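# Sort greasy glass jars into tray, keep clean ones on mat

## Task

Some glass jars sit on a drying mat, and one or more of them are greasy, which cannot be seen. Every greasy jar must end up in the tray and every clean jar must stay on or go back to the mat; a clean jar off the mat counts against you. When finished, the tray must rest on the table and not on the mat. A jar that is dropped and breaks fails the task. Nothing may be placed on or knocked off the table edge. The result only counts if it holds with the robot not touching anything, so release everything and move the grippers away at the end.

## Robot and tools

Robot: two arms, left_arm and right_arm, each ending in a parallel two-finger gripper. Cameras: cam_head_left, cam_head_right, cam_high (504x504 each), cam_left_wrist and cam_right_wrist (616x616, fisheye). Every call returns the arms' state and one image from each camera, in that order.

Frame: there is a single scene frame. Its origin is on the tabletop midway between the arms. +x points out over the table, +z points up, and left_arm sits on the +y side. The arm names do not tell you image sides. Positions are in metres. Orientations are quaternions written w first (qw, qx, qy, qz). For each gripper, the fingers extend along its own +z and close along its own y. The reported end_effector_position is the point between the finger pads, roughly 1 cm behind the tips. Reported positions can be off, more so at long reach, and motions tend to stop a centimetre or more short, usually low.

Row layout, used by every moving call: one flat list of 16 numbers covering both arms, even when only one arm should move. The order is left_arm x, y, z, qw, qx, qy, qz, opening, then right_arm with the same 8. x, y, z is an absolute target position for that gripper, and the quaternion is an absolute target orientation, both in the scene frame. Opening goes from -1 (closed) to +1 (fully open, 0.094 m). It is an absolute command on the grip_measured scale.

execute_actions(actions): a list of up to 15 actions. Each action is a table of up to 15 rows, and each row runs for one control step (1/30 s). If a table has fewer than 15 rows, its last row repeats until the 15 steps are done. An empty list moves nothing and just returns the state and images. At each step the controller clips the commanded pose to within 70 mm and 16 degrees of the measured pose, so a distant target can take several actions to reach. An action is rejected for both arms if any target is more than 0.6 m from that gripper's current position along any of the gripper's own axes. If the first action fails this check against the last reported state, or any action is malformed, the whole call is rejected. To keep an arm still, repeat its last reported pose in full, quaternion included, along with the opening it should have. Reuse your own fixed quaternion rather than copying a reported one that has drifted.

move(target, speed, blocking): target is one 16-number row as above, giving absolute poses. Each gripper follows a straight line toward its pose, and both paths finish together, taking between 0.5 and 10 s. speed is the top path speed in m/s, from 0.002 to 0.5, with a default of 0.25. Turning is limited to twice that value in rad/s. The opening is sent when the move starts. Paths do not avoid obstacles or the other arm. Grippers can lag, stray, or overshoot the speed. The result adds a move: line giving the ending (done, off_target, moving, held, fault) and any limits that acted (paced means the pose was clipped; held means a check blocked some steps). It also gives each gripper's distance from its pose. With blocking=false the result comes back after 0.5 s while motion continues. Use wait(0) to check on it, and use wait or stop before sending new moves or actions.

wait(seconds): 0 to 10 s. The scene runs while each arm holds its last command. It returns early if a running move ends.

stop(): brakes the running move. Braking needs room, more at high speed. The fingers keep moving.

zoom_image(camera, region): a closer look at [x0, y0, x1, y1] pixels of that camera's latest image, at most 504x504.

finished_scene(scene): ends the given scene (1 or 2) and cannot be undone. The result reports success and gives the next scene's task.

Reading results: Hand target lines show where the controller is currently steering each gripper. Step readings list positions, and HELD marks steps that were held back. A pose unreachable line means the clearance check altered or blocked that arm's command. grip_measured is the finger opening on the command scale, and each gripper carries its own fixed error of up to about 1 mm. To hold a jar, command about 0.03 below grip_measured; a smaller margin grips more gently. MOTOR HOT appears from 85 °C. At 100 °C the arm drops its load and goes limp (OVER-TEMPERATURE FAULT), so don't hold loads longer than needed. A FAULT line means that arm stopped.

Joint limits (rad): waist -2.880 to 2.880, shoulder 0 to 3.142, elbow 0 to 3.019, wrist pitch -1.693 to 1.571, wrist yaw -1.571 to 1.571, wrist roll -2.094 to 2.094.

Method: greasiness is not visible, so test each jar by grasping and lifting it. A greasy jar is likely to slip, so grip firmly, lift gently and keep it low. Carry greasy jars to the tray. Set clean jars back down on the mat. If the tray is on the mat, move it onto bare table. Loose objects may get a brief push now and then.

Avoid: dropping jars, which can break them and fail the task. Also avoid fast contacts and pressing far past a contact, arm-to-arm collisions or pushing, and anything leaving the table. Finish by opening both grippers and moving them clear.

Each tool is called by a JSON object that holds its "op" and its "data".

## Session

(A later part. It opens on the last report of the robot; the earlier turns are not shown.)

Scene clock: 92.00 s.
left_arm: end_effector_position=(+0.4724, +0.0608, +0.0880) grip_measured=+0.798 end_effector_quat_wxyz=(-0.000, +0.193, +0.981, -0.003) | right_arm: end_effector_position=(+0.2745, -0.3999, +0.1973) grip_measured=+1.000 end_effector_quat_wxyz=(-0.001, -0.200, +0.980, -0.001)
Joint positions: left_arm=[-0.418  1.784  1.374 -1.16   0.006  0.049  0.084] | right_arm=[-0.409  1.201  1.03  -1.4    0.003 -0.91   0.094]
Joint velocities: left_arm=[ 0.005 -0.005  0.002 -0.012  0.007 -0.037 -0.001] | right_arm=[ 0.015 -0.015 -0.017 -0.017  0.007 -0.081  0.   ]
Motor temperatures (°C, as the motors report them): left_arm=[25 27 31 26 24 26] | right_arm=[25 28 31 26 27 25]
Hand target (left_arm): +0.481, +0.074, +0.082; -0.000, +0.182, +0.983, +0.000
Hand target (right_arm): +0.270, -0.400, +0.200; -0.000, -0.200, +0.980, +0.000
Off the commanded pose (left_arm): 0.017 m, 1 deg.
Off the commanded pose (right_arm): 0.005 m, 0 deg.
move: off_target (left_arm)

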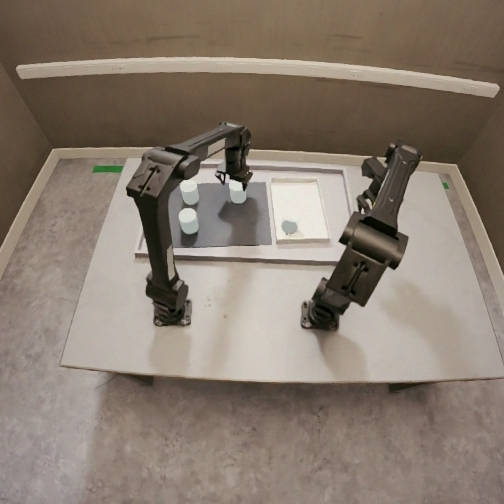

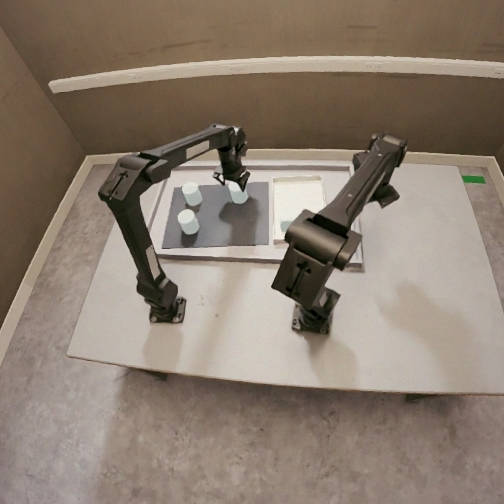

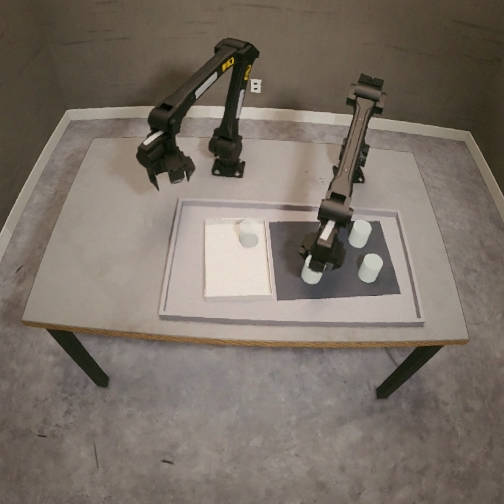

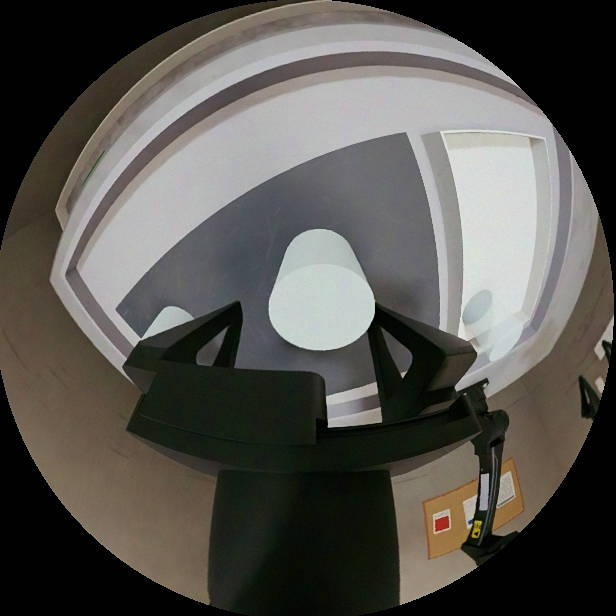

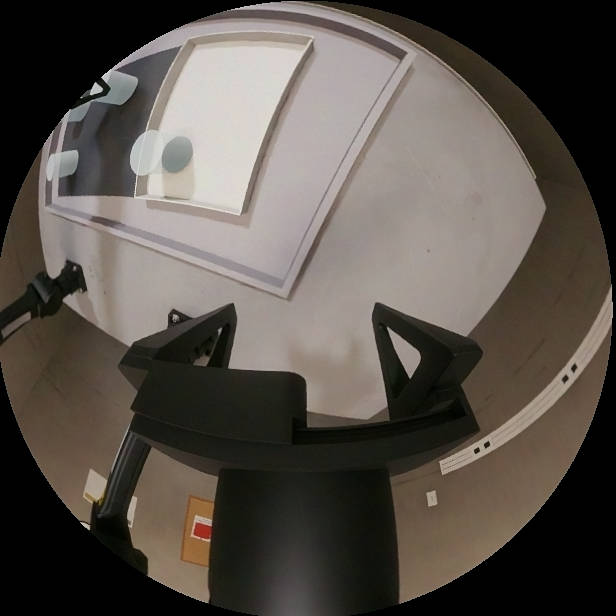

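{"op": "move", "data": {"target": [0.468,0.043,0.09,0,0.209,0.978,0,1.0,0.27,-0.40,0.2,0,-0.2,0.98,0,1.0], "speed": 0.04}}

{"op": "move", "data": {"target": [0.468,0.05,0.15,0,0.209,0.978,0,1.0,0.27,-0.40,0.2,0,-0.2,0.98,0,1.0], "speed": 0.15}}

{"op": "move", "data": {"target": [0.462,0.243,0.155,0,0,1,0,1.0,0.27,-0.40,0.2,0,-0.2,0.98,0,1.0], "speed": 0.25}}

{"op": "move", "data": {"target": [0.462,0.243,0.105,0,0,1,0,1.0,0.27,-0.40,0.2,0,-0.2,0.98,0,1.0], "speed": 0.1}}

Scene clock: 92.97 s.
left_arm: end_effector_position=(+0.4680, +0.0489, +0.0880) grip_measured=+1.000 end_effector_quat_wxyz=(-0.000, +0.205, +0.979, -0.002) | right_arm: end_effector_position=(+0.2745, -0.3999, +0.1973) grip_measured=+1.000 end_effector_quat_wxyz=(-0.001, -0.200, +0.980, -0.001)
Joint positions: left_arm=[-0.443  1.784  1.374 -1.16   0.004  0.049  0.094] | right_arm=[-0.409  1.201  1.03  -1.4    0.003 -0.91   0.094]
Joint velocities: left_arm=[ 0.015 -0.005  0.002 -0.012 -0.022  0.051  0.   ] | right_arm=[-0.015 -0.015 -0.007  0.002 -0.037  0.022  0.   ]
Motor temperatures (°C, as the motors report them): left_arm=[25 27 31 26 24 26] | right_arm=[25 28 31 26 27 25]
Hand target (left_arm): +0.468, +0.043, +0.090; -0.000, +0.209, +0.978, -0.000
Hand target (right_arm): +0.270, -0.400, +0.200; -0.000, -0.200, +0.980, +0.000
Off the commanded pose (left_arm): 0.006 m, 0 deg.
Off the commanded pose (right_arm): 0.005 m, 0 deg.
move: done

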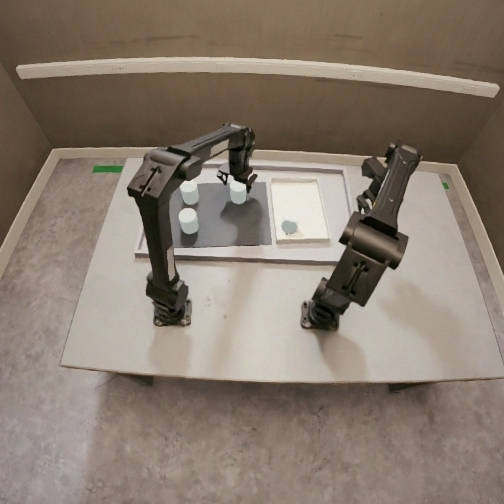

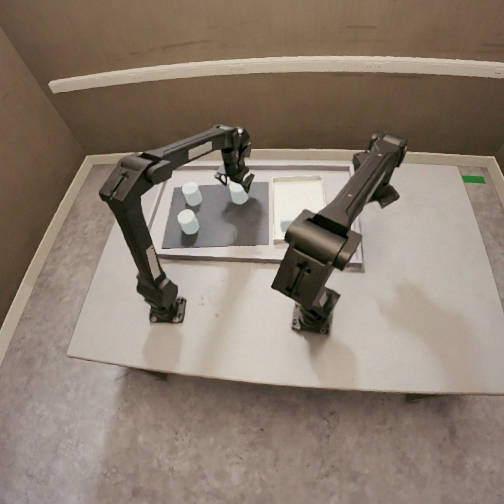

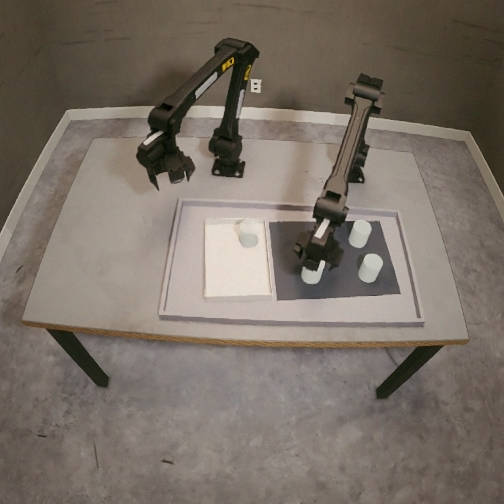

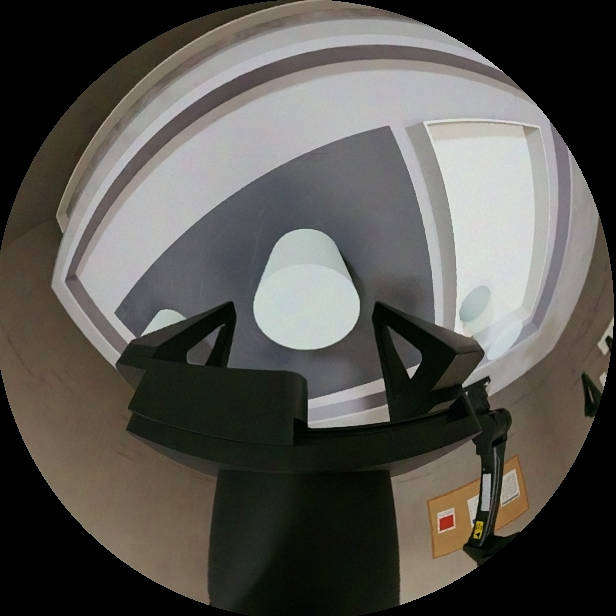

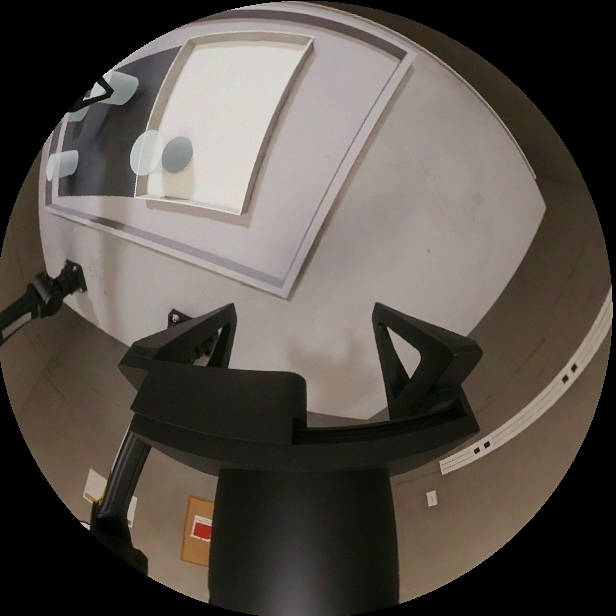

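Scene clock: 93.87 s.
left_arm: end_effector_position=(+0.4539, +0.0545, +0.1279) grip_measured=+1.000 end_effector_quat_wxyz=(-0.023, +0.205, +0.978, +0.002) | right_arm: end_effector_position=(+0.2745, -0.3999, +0.1973) grip_measured=+1.000 end_effector_quat_wxyz=(-0.001, -0.200, +0.980, -0.001)
Joint positions: left_arm=[-0.443  1.739  1.422 -1.301  0.003  0.049  0.094] | right_arm=[-0.409  1.201  1.03  -1.4    0.003 -0.91   0.094]
Joint velocities: left_arm=[-0.015 -0.015 -0.007  0.007  0.037 -0.051  0.   ] | right_arm=[ 0.015 -0.015 -0.002 -0.007 -0.095 -0.051  0.   ]
Motor temperatures (°C, as the motors report them): left_arm=[25 27 31 26 24 26] | right_arm=[25 28 31 26 27 25]
Hand target (left_arm): +0.466, +0.051, +0.150; +0.000, +0.209, +0.978, +0.000
Hand target (right_arm): +0.270, -0.400, +0.200; -0.000, -0.200, +0.980, +0.000
Off the commanded pose (left_arm): 0.027 m, 3 deg.
Off the commanded pose (right_arm): 0.005 m, 0 deg.
move: off_target (left_arm)

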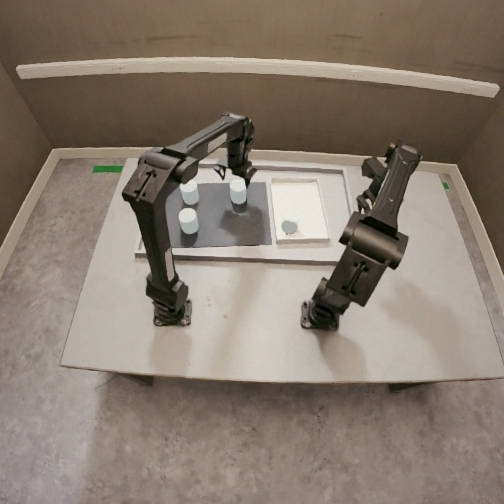

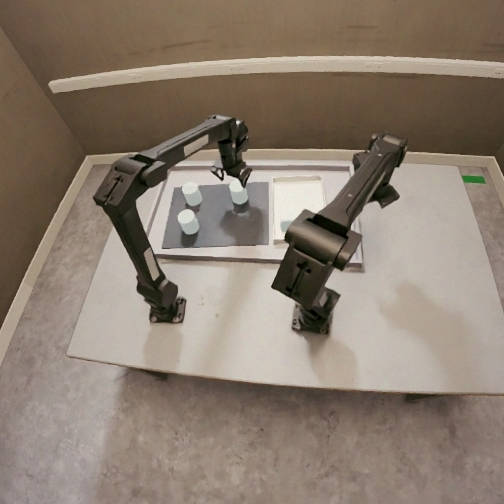

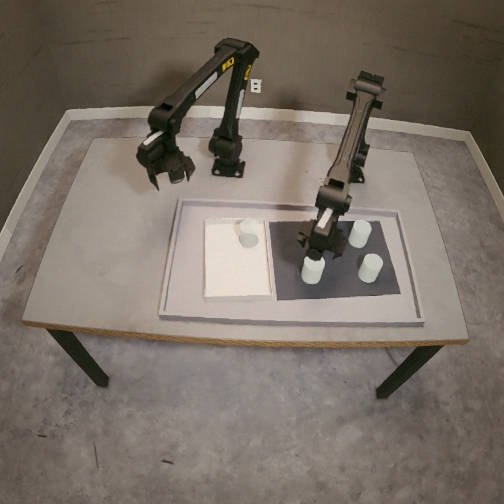

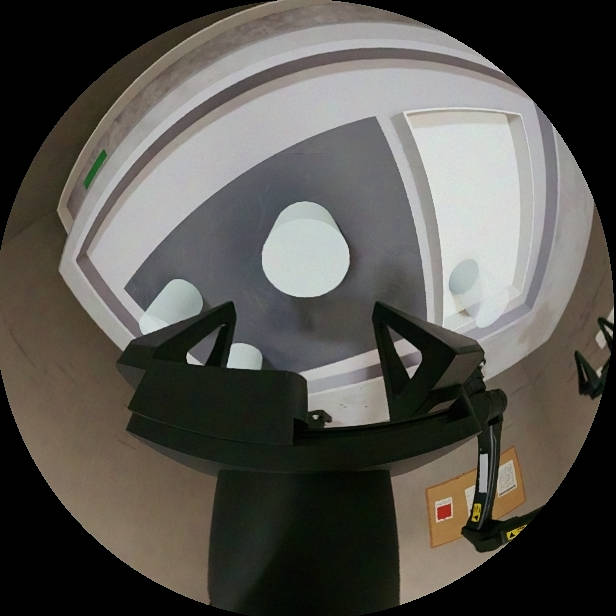

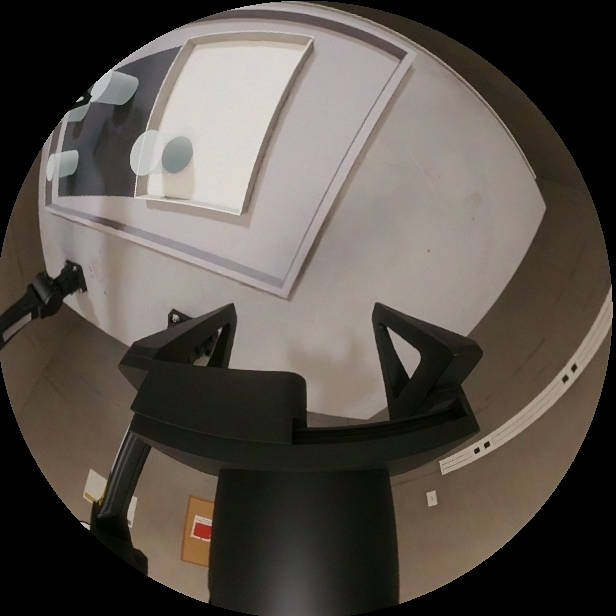

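Scene clock: 95.10 s.
left_arm: end_effector_position=(+0.4604, +0.2440, +0.1428) grip_measured=+1.000 end_effector_quat_wxyz=(-0.015, +0.002, +1.000, +0.001) | right_arm: end_effector_position=(+0.2745, -0.3999, +0.1973) grip_measured=+1.000 end_effector_quat_wxyz=(-0.001, -0.200, +0.980, -0.001)
Joint positions: left_arm=[-0.059  1.651  1.348 -1.299 -0.002  0.024  0.094] | right_arm=[-0.409  1.201  1.03  -1.4    0.003 -0.91   0.094]
Joint velocities: left_arm=[-0.005 -0.005 -0.002 -0.007  0.007 -0.066  0.   ] | right_arm=[ 0.005 -0.015  0.007 -0.017 -0.051  0.007  0.   ]
Motor temperatures (°C, as the motors report them): left_arm=[25 27 31 26 24 26] | right_arm=[25 28 31 26 27 25]
Hand target (left_arm): +0.463, +0.243, +0.155; +0.000, -0.000, +1.000, +0.002
Hand target (right_arm): +0.270, -0.400, +0.200; -0.000, -0.200, +0.980, +0.000
Off the commanded pose (left_arm): 0.012 m, 2 deg.
Off the commanded pose (right_arm): 0.005 m, 0 deg.
move: off_target (left_arm)

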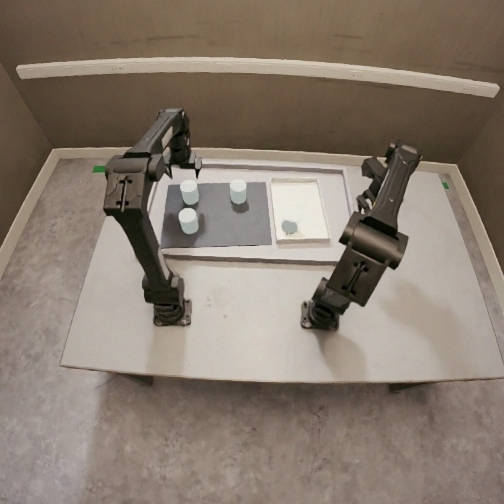

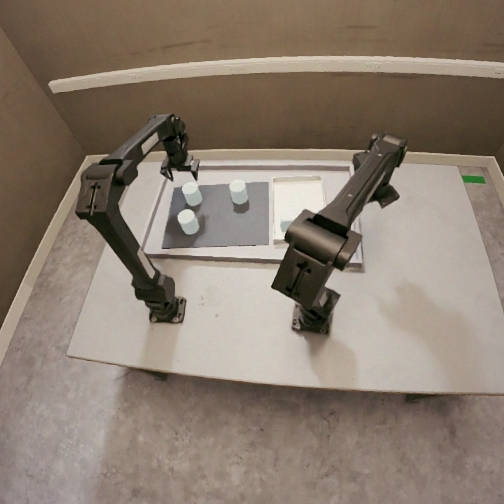

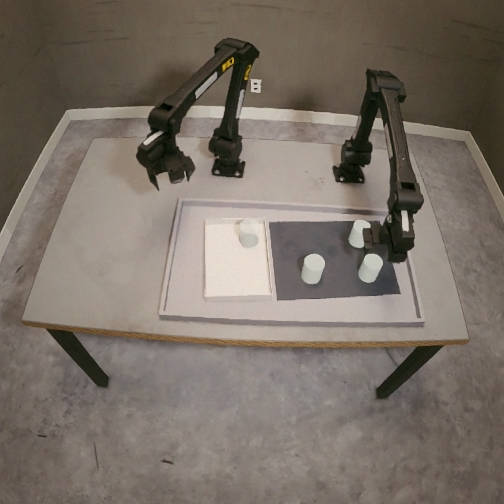

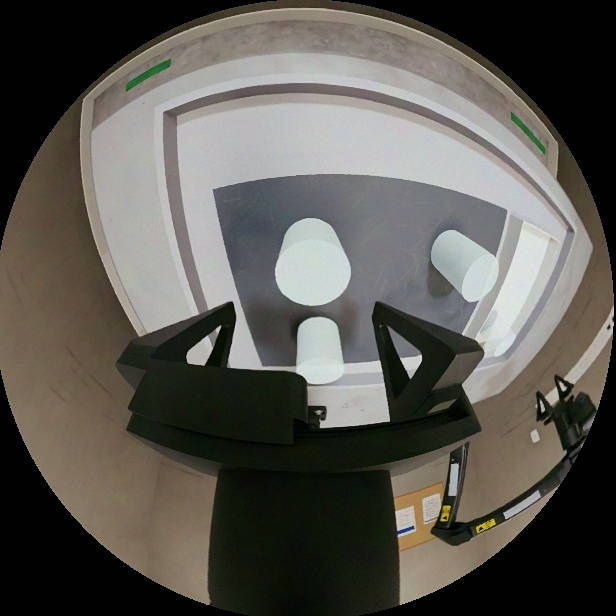

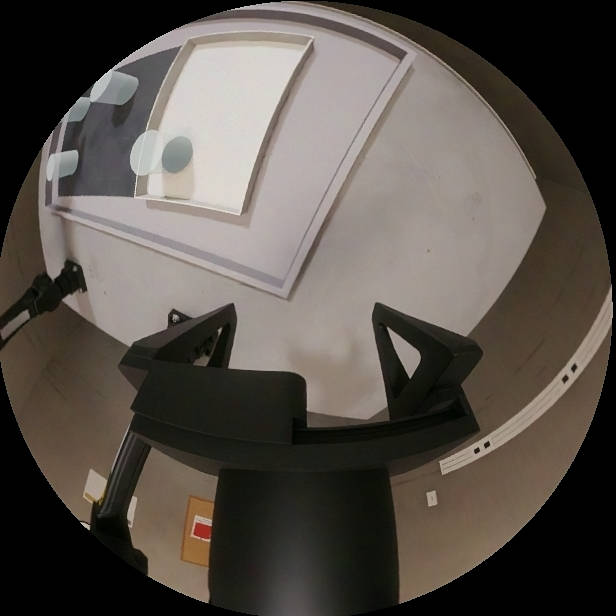

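Scene clock: 95.93 s.
left_arm: end_effector_position=(+0.4598, +0.2440, +0.1105) grip_measured=+1.000 end_effector_quat_wxyz=(+0.000, +0.002, +1.000, +0.001) | right_arm: end_effector_position=(+0.2745, -0.3999, +0.1973) grip_measured=+1.000 end_effector_quat_wxyz=(-0.001, -0.200, +0.980, -0.001)
Joint positions: left_arm=[-0.059  1.659  1.268 -1.18  -0.002  0.024  0.094] | right_arm=[-0.409  1.201  1.03  -1.4    0.003 -0.91   0.094]
Joint velocities: left_arm=[-0.005 -0.015 -0.027  0.007 -0.066 -0.051  0.   ] | right_arm=[-0.005  0.005 -0.007 -0.012 -0.022  0.037  0.   ]
Motor temperatures (°C, as the motors report them): left_arm=[25 27 31 26 24 26] | right_arm=[25 28 31 26 27 25]
Hand target (left_arm): +0.463, +0.243, +0.105; -0.000, +0.000, +1.000, +0.000
Hand target (right_arm): +0.270, -0.400, +0.200; -0.000, -0.200, +0.980, +0.000
Off the commanded pose (left_arm): 0.006 m, 0 deg.
Off the commanded pose (right_arm): 0.005 m, 0 deg.
move: done

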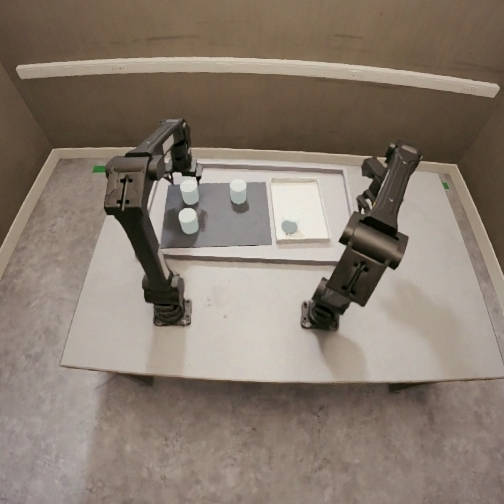

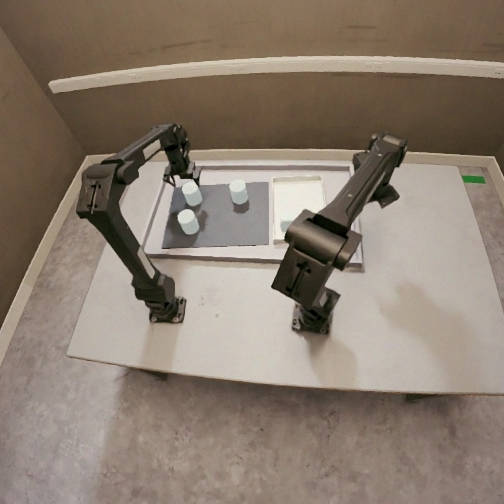

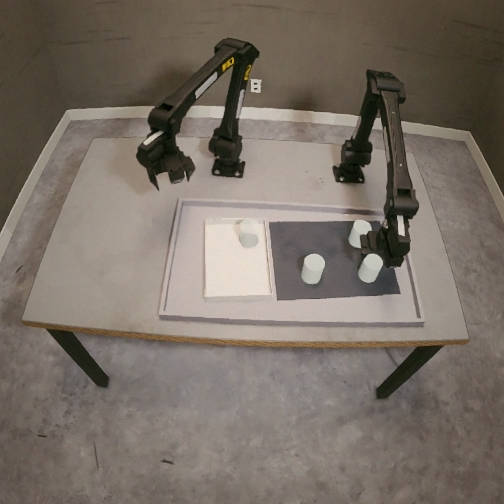

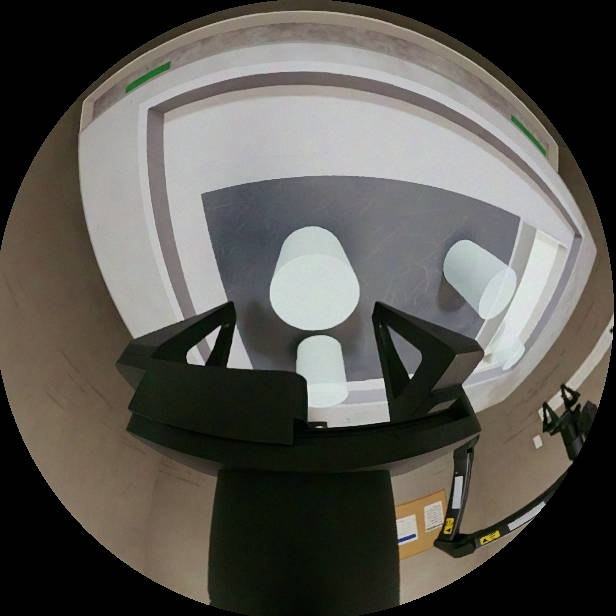

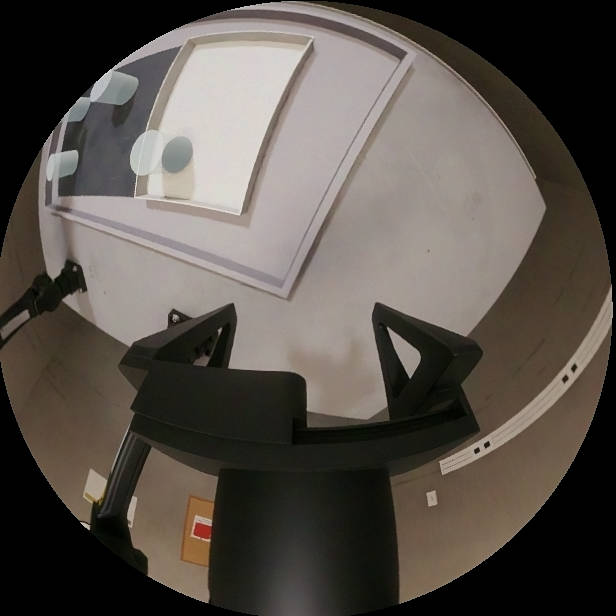

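Jar is ~7 mm to −y. Descend with correction.

{"op": "move", "data": {"target": [0.460,0.231,0.046,0,0,1,0,1.0,0.27,-0.40,0.2,0,-0.2,0.98,0,1.0], "speed": 0.06}}

Scene clock: 97.43 s.
left_arm: end_effector_position=(+0.4591, +0.2387, +0.0514) grip_measured=+1.000 end_effector_quat_wxyz=(+0.000, -0.003, +1.000, +0.001) | right_arm: end_effector_position=(+0.2745, -0.3999, +0.1973) grip_measured=+1.000 end_effector_quat_wxyz=(-0.001, -0.200, +0.980, -0.001)
Joint positions: left_arm=[-0.07   1.727  1.186 -1.029 -0.002  0.001  0.094] | right_arm=[-0.409  1.201  1.03  -1.4    0.003 -0.91   0.094]
Joint velocities: left_arm=[-0.015 -0.005  0.007  0.027 -0.066 -0.007  0.   ] | right_arm=[-0.034  0.005 -0.017  0.007  0.007  0.081  0.   ]
Motor temperatures (°C, as the motors report them): left_arm=[25 27 31 26 24 26] | right_arm=[25 28 31 26 27 25]
Hand target (left_arm): +0.461, +0.231, +0.046; +0.000, +0.000, +1.000, -0.000
Hand target (right_arm): +0.270, -0.400, +0.200; -0.000, -0.200, +0.980, +0.000
Off the commanded pose (left_arm): 0.009 m, 0 deg.
Off the commanded pose (right_arm): 0.005 m, 0 deg.
move: done

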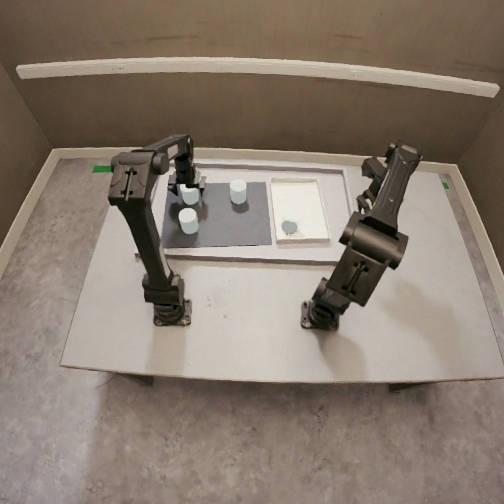

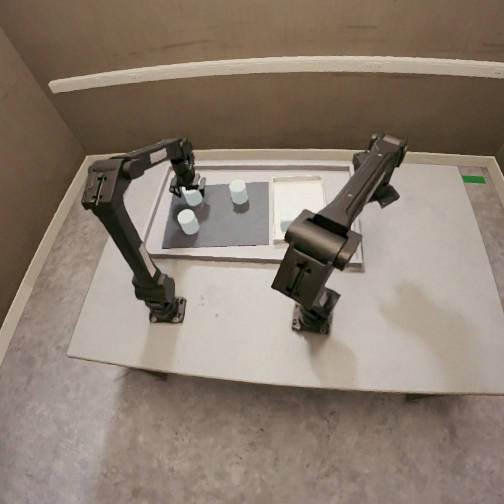

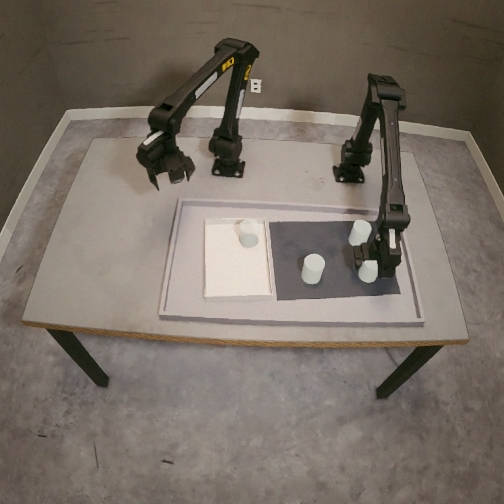

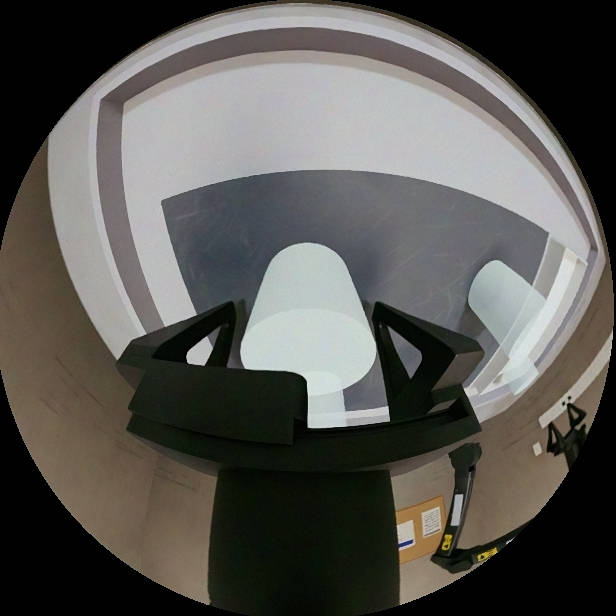

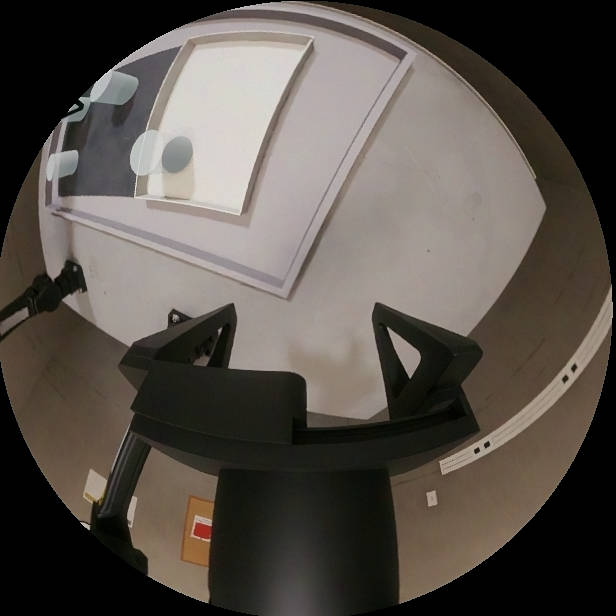

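{"op": "execute_actions", "data": {"actions": [[[0.460,0.231,0.046,0,0,1,0,0.7,0.27,-0.40,0.2,0,-0.2,0.98,0,1.0],[0.460,0.231,0.046,0,0,1,0,0.6,0.27,-0.40,0.2,0,-0.2,0.98,0,1.0],[0.460,0.231,0.046,0,0,1,0,0.55,0.27,-0.40,0.2,0,-0.2,0.98,0,1.0],[0.460,0.231,0.046,0,0,1,0,0.5,0.27,-0.40,0.2,0,-0.2,0.98,0,1.0],[0.460,0.231,0.046,0,0,1,0,0.46,0.27,-0.40,0.2,0,-0.2,0.98,0,1.0],[0.460,0.231,0.046,0,0,1,0,0.45,0.27,-0.40,0.2,0,-0.2,0.98,0,1.0],[0.460,0.231,0.046,0,0,1,0,0.45,0.27,-0.40,0.2,0,-0.2,0.98,0,1.0],[0.460,0.231,0.046,0,0,1,0,0.45,0.27,-0.40,0.2,0,-0.2,0.98,0,1.0],[0.460,0.231,0.046,0,0,1,0,0.44,0.27,-0.40,0.2,0,-0.2,0.98,0,1.0],[0.460,0.231,0.046,0,0,1,0,0.43,0.27,-0.40,0.2,0,-0.2,0.98,0,1.0],[0.460,0.231,0.046,0,0,1,0,0.42,0.27,-0.40,0.2,0,-0.2,0.98,0,1.0],[0.460,0.231,0.046,0,0,1,0,0.41,0.27,-0.40,0.2,0,-0.2,0.98,0,1.0],[0.460,0.231,0.046,0,0,1,0,0.40,0.27,-0.40,0.2,0,-0.2,0.98,0,1.0],[0.460,0.231,0.046,0,0,1,0,0.39,0.27,-0.40,0.2,0,-0.2,0.98,0,1.0],[0.460,0.231,0.046,0,0,1,0,0.38,0.27,-0.40,0.2,0,-0.2,0.98,0,1.0]],[[0.460,0.231,0.046,0,0,1,0,0.37,0.27,-0.40,0.2,0,-0.2,0.98,0,1.0],[0.460,0.231,0.046,0,0,1,0,0.36,0.27,-0.40,0.2,0,-0.2,0.98,0,1.0],[0.460,0.231,0.046,0,0,1,0,0.35,0.27,-0.40,0.2,0,-0.2,0.98,0,1.0],[0.460,0.231,0.046,0,0,1,0,0.34,0.27,-0.40,0.2,0,-0.2,0.98,0,1.0],[0.460,0.231,0.046,0,0,1,0,0.33,0.27,-0.40,0.2,0,-0.2,0.98,0,1.0],[0.460,0.231,0.046,0,0,1,0,0.32,0.27,-0.40,0.2,0,-0.2,0.98,0,1.0],[0.460,0.231,0.046,0,0,1,0,0.31,0.27,-0.40,0.2,0,-0.2,0.98,0,1.0],[0.460,0.231,0.046,0,0,1,0,0.30,0.27,-0.40,0.2,0,-0.2,0.98,0,1.0],[0.460,0.231,0.046,0,0,1,0,0.29,0.27,-0.40,0.2,0,-0.2,0.98,0,1.0],[0.460,0.231,0.046,0,0,1,0,0.28,0.27,-0.40,0.2,0,-0.2,0.98,0,1.0]]]}}

{"op": "move", "data": {"target": [0.45,0.225,0.19,0,0,1,0,0.28,0.27,-0.40,0.2,0,-0.2,0.98,0,1.0], "speed": 0.12}}

Scene clock: 98.77 s.
left_arm: end_effector_position=(+0.4592, +0.2384, +0.0514) grip_measured=+0.312 end_effector_quat_wxyz=(+0.001, -0.004, +1.000, +0.001) | right_arm: end_effector_position=(+0.2745, -0.3999, +0.1973) grip_measured=+1.000 end_effector_quat_wxyz=(-0.001, -0.200, +0.980, -0.001)
Joint positions: left_arm=[-0.071  1.727  1.186 -1.029 -0.002  0.     0.062] | right_arm=[-0.409  1.201  1.03  -1.4    0.003 -0.91   0.094]
Joint velocities: left_arm=[ 0.005  0.005 -0.017  0.007  0.022 -0.037 -0.001] | right_arm=[-0.015 -0.005 -0.007  0.002  0.051 -0.051  0.   ]
Motor temperatures (°C, as the motors report them): left_arm=[25 27 31 26 24 26] | right_arm=[25 28 31 26 27 25]
Hand target (left_arm): +0.460, +0.231, +0.046; +0.000, -0.000, +1.000, -0.000
Hand target (right_arm): +0.270, -0.400, +0.200; -0.000, -0.200, +0.980, +0.000
Off the commanded pose (left_arm): 0.009 m, 0 deg.
Off the commanded pose (right_arm): 0.005 m, 0 deg.
Step readings (end_effector_position; steps 1 to 15: 1st action; 16 to 30: 2nd action):
0: left_arm (+0.4591, +0.2387, +0.0514) | right_arm (+0.2745, -0.3999, +0.1973)
1: left_arm (+0.4591, +0.2387, +0.0514) | right_arm (+0.2745, -0.3999, +0.1973)
2: left_arm (+0.4591, +0.2387, +0.0514) | right_arm (+0.2745, -0.3999, +0.1973)
4: left_arm (+0.4591, +0.2387, +0.0514) | right_arm (+0.2745, -0.3999, +0.1973)
8: left_arm (+0.4591, +0.2387, +0.0514) | right_arm (+0.2745, -0.3999, +0.1973)
15: left_arm (+0.4591, +0.2385, +0.0514) | right_arm (+0.2745, -0.3999, +0.1973)
16: left_arm (+0.4591, +0.2384, +0.0514) | right_arm (+0.2745, -0.3999, +0.1973)
17: left_arm (+0.4591, +0.2384, +0.0514) | right_arm (+0.2745, -0.3999, +0.1973)
19: left_arm (+0.4591, +0.2384, +0.0514) | right_arm (+0.2745, -0.3999, +0.1973)
23: left_arm (+0.4592, +0.2384, +0.0514) | right_arm (+0.2745, -0.3999, +0.1973)
30: end_effector_position above

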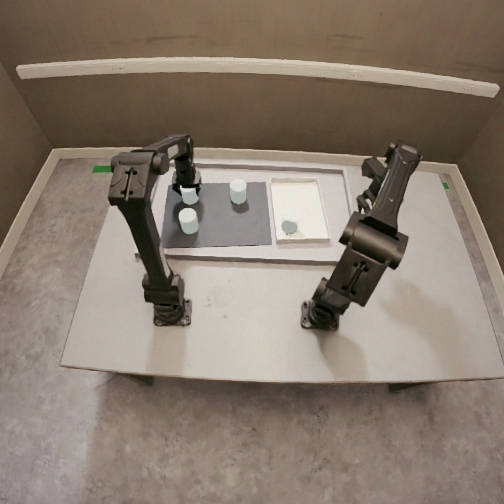

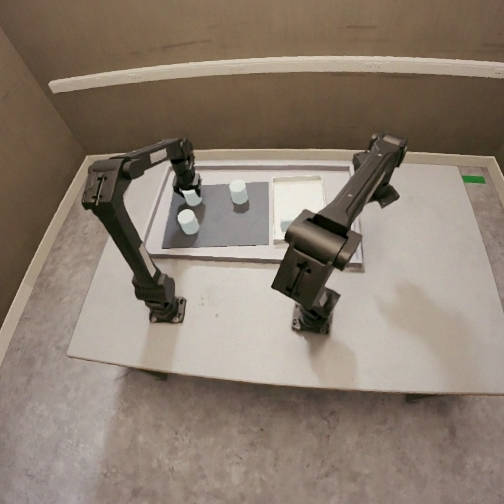

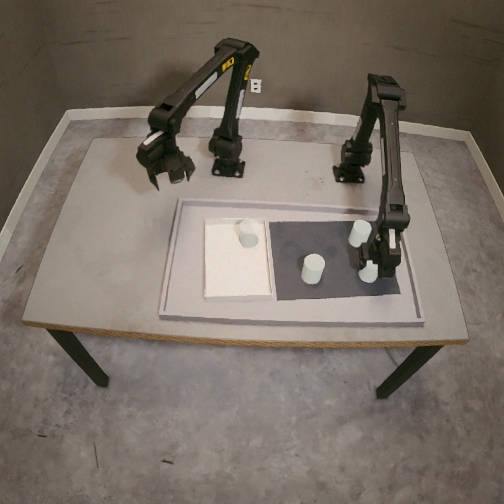

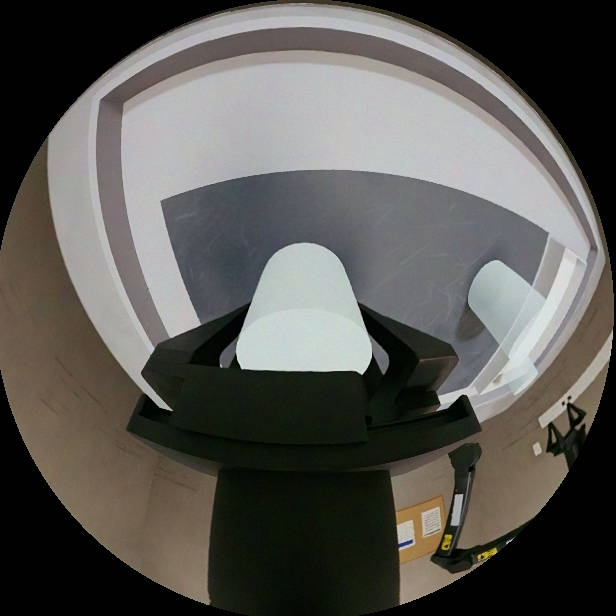

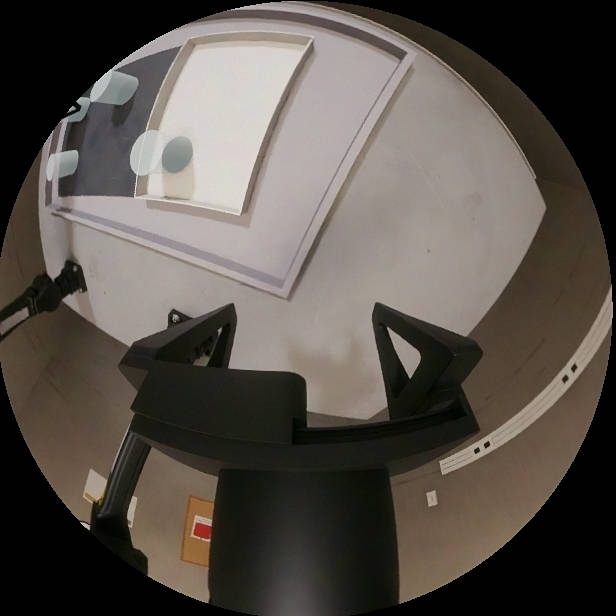

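Scene clock: 100.33 s.
left_arm: end_effector_position=(+0.4318, +0.2327, +0.1612) grip_measured=+0.312 end_effector_quat_wxyz=(-0.033, -0.004, +0.999, +0.001) | right_arm: end_effector_position=(+0.2745, -0.3999, +0.1973) grip_measured=+1.000 end_effector_quat_wxyz=(-0.001, -0.200, +0.980, -0.001)
Joint positions: left_arm=[-0.083  1.587  1.318 -1.367 -0.002 -0.012  0.062] | right_arm=[-0.409  1.201  1.03  -1.4    0.003 -0.91   0.094]
Joint velocities: left_arm=[-0.005  0.005  0.002 -0.017 -0.066 -0.081 -0.   ] | right_arm=[-0.015  0.005 -0.007 -0.002 -0.022 -0.066  0.   ]
Motor temperatures (°C, as the motors report them): left_arm=[25 27 31 26 24 26] | right_arm=[25 28 31 26 27 25]
Hand target (left_arm): +0.445, +0.225, +0.190; +0.000, +0.000, +1.000, -0.001
Hand target (right_arm): +0.270, -0.400, +0.200; -0.000, -0.200, +0.980, +0.000
Off the commanded pose (left_arm): 0.035 m, 4 deg.
Off the commanded pose (right_arm): 0.005 m, 0 deg.
move: off_target (left_arm)

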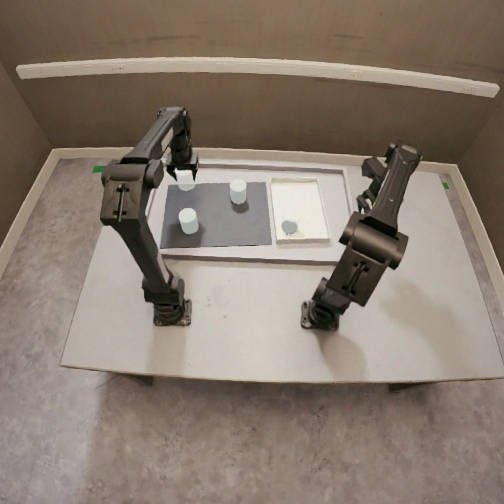

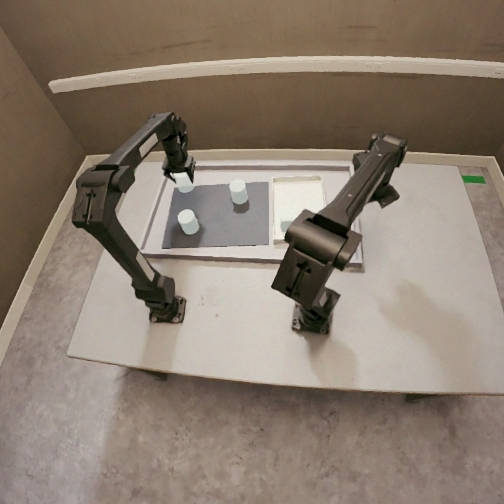

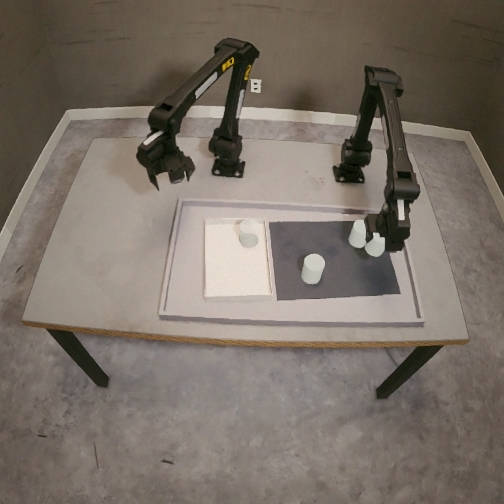

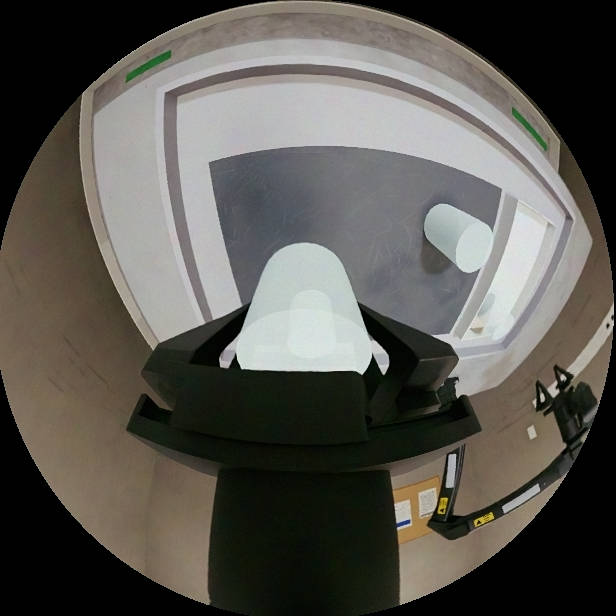

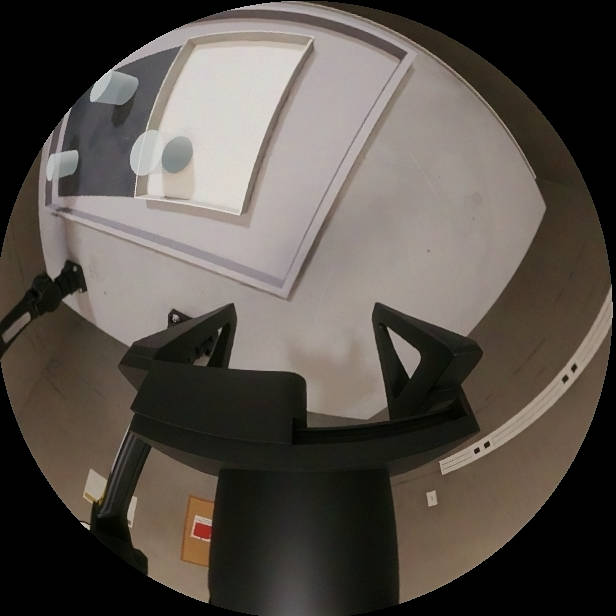

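{"op": "move", "data": {"target": [0.445,-0.17,0.19,0,0,1,0,0.28,0.27,-0.40,0.2,0,-0.2,0.98,0,1.0], "speed": 0.2}}

Scene clock: 102.93 s.
left_arm: end_effector_position=(+0.4303, -0.1589, +0.1726) grip_measured=+0.312 end_effector_quat_wxyz=(-0.019, +0.005, +1.000, +0.011) | right_arm: end_effector_position=(+0.2745, -0.3999, +0.1973) grip_measured=+1.000 end_effector_quat_wxyz=(-0.001, -0.200, +0.980, -0.001)
Joint positions: left_arm=[-0.798  1.952  1.851 -1.512  0.008 -0.71   0.062] | right_arm=[-0.409  1.201  1.03  -1.4    0.003 -0.91   0.094]
Joint velocities: left_arm=[ 0.005 -0.015  0.002 -0.012 -0.066 -0.022 -0.001] | right_arm=[-0.015 -0.024 -0.017  0.012  0.037 -0.037  0.   ]
Motor temperatures (°C, as the motors report them): left_arm=[25 27 32 26 24 26] | right_arm=[25 28 31 26 27 25]
Hand target (left_arm): +0.441, -0.168, +0.192; -0.001, +0.000, +1.000, -0.003
Hand target (right_arm): +0.270, -0.400, +0.200; -0.000, -0.200, +0.980, +0.000
Off the commanded pose (left_arm): 0.025 m, 3 deg.
Off the commanded pose (right_arm): 0.005 m, 0 deg.
move: off_target (left_arm)

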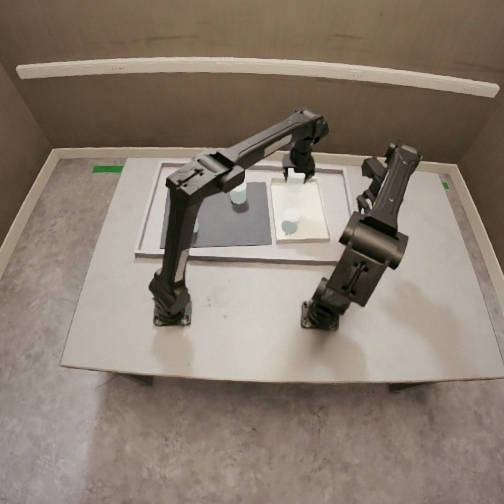

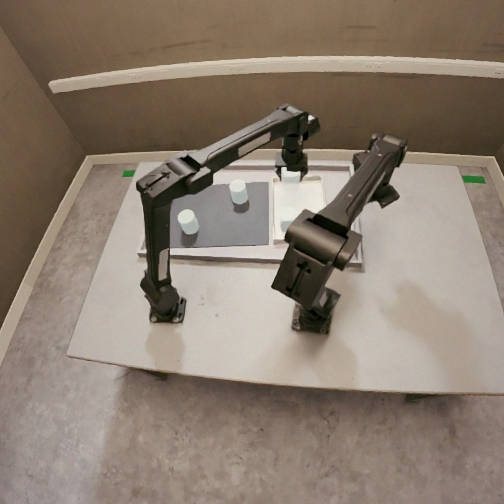

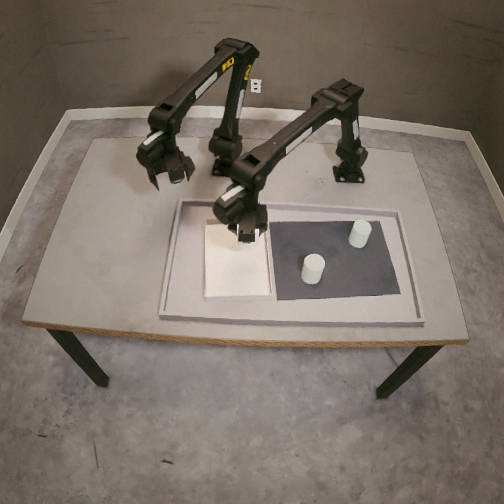

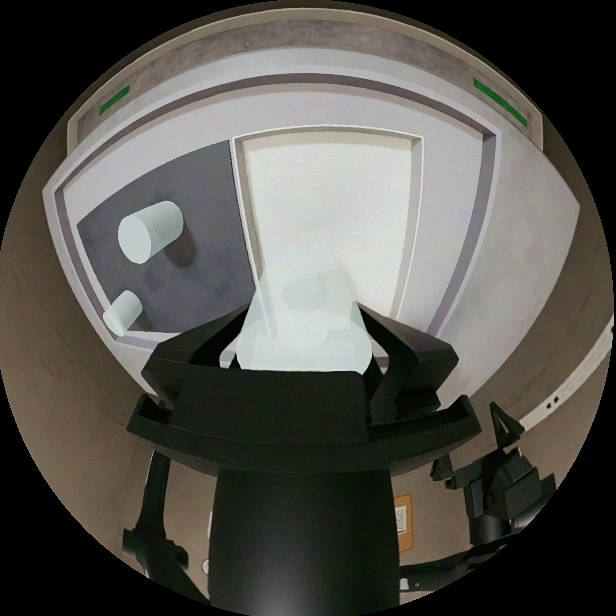

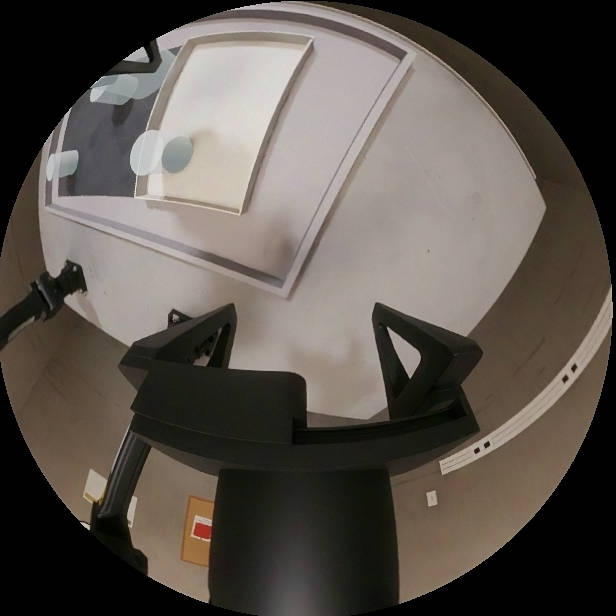

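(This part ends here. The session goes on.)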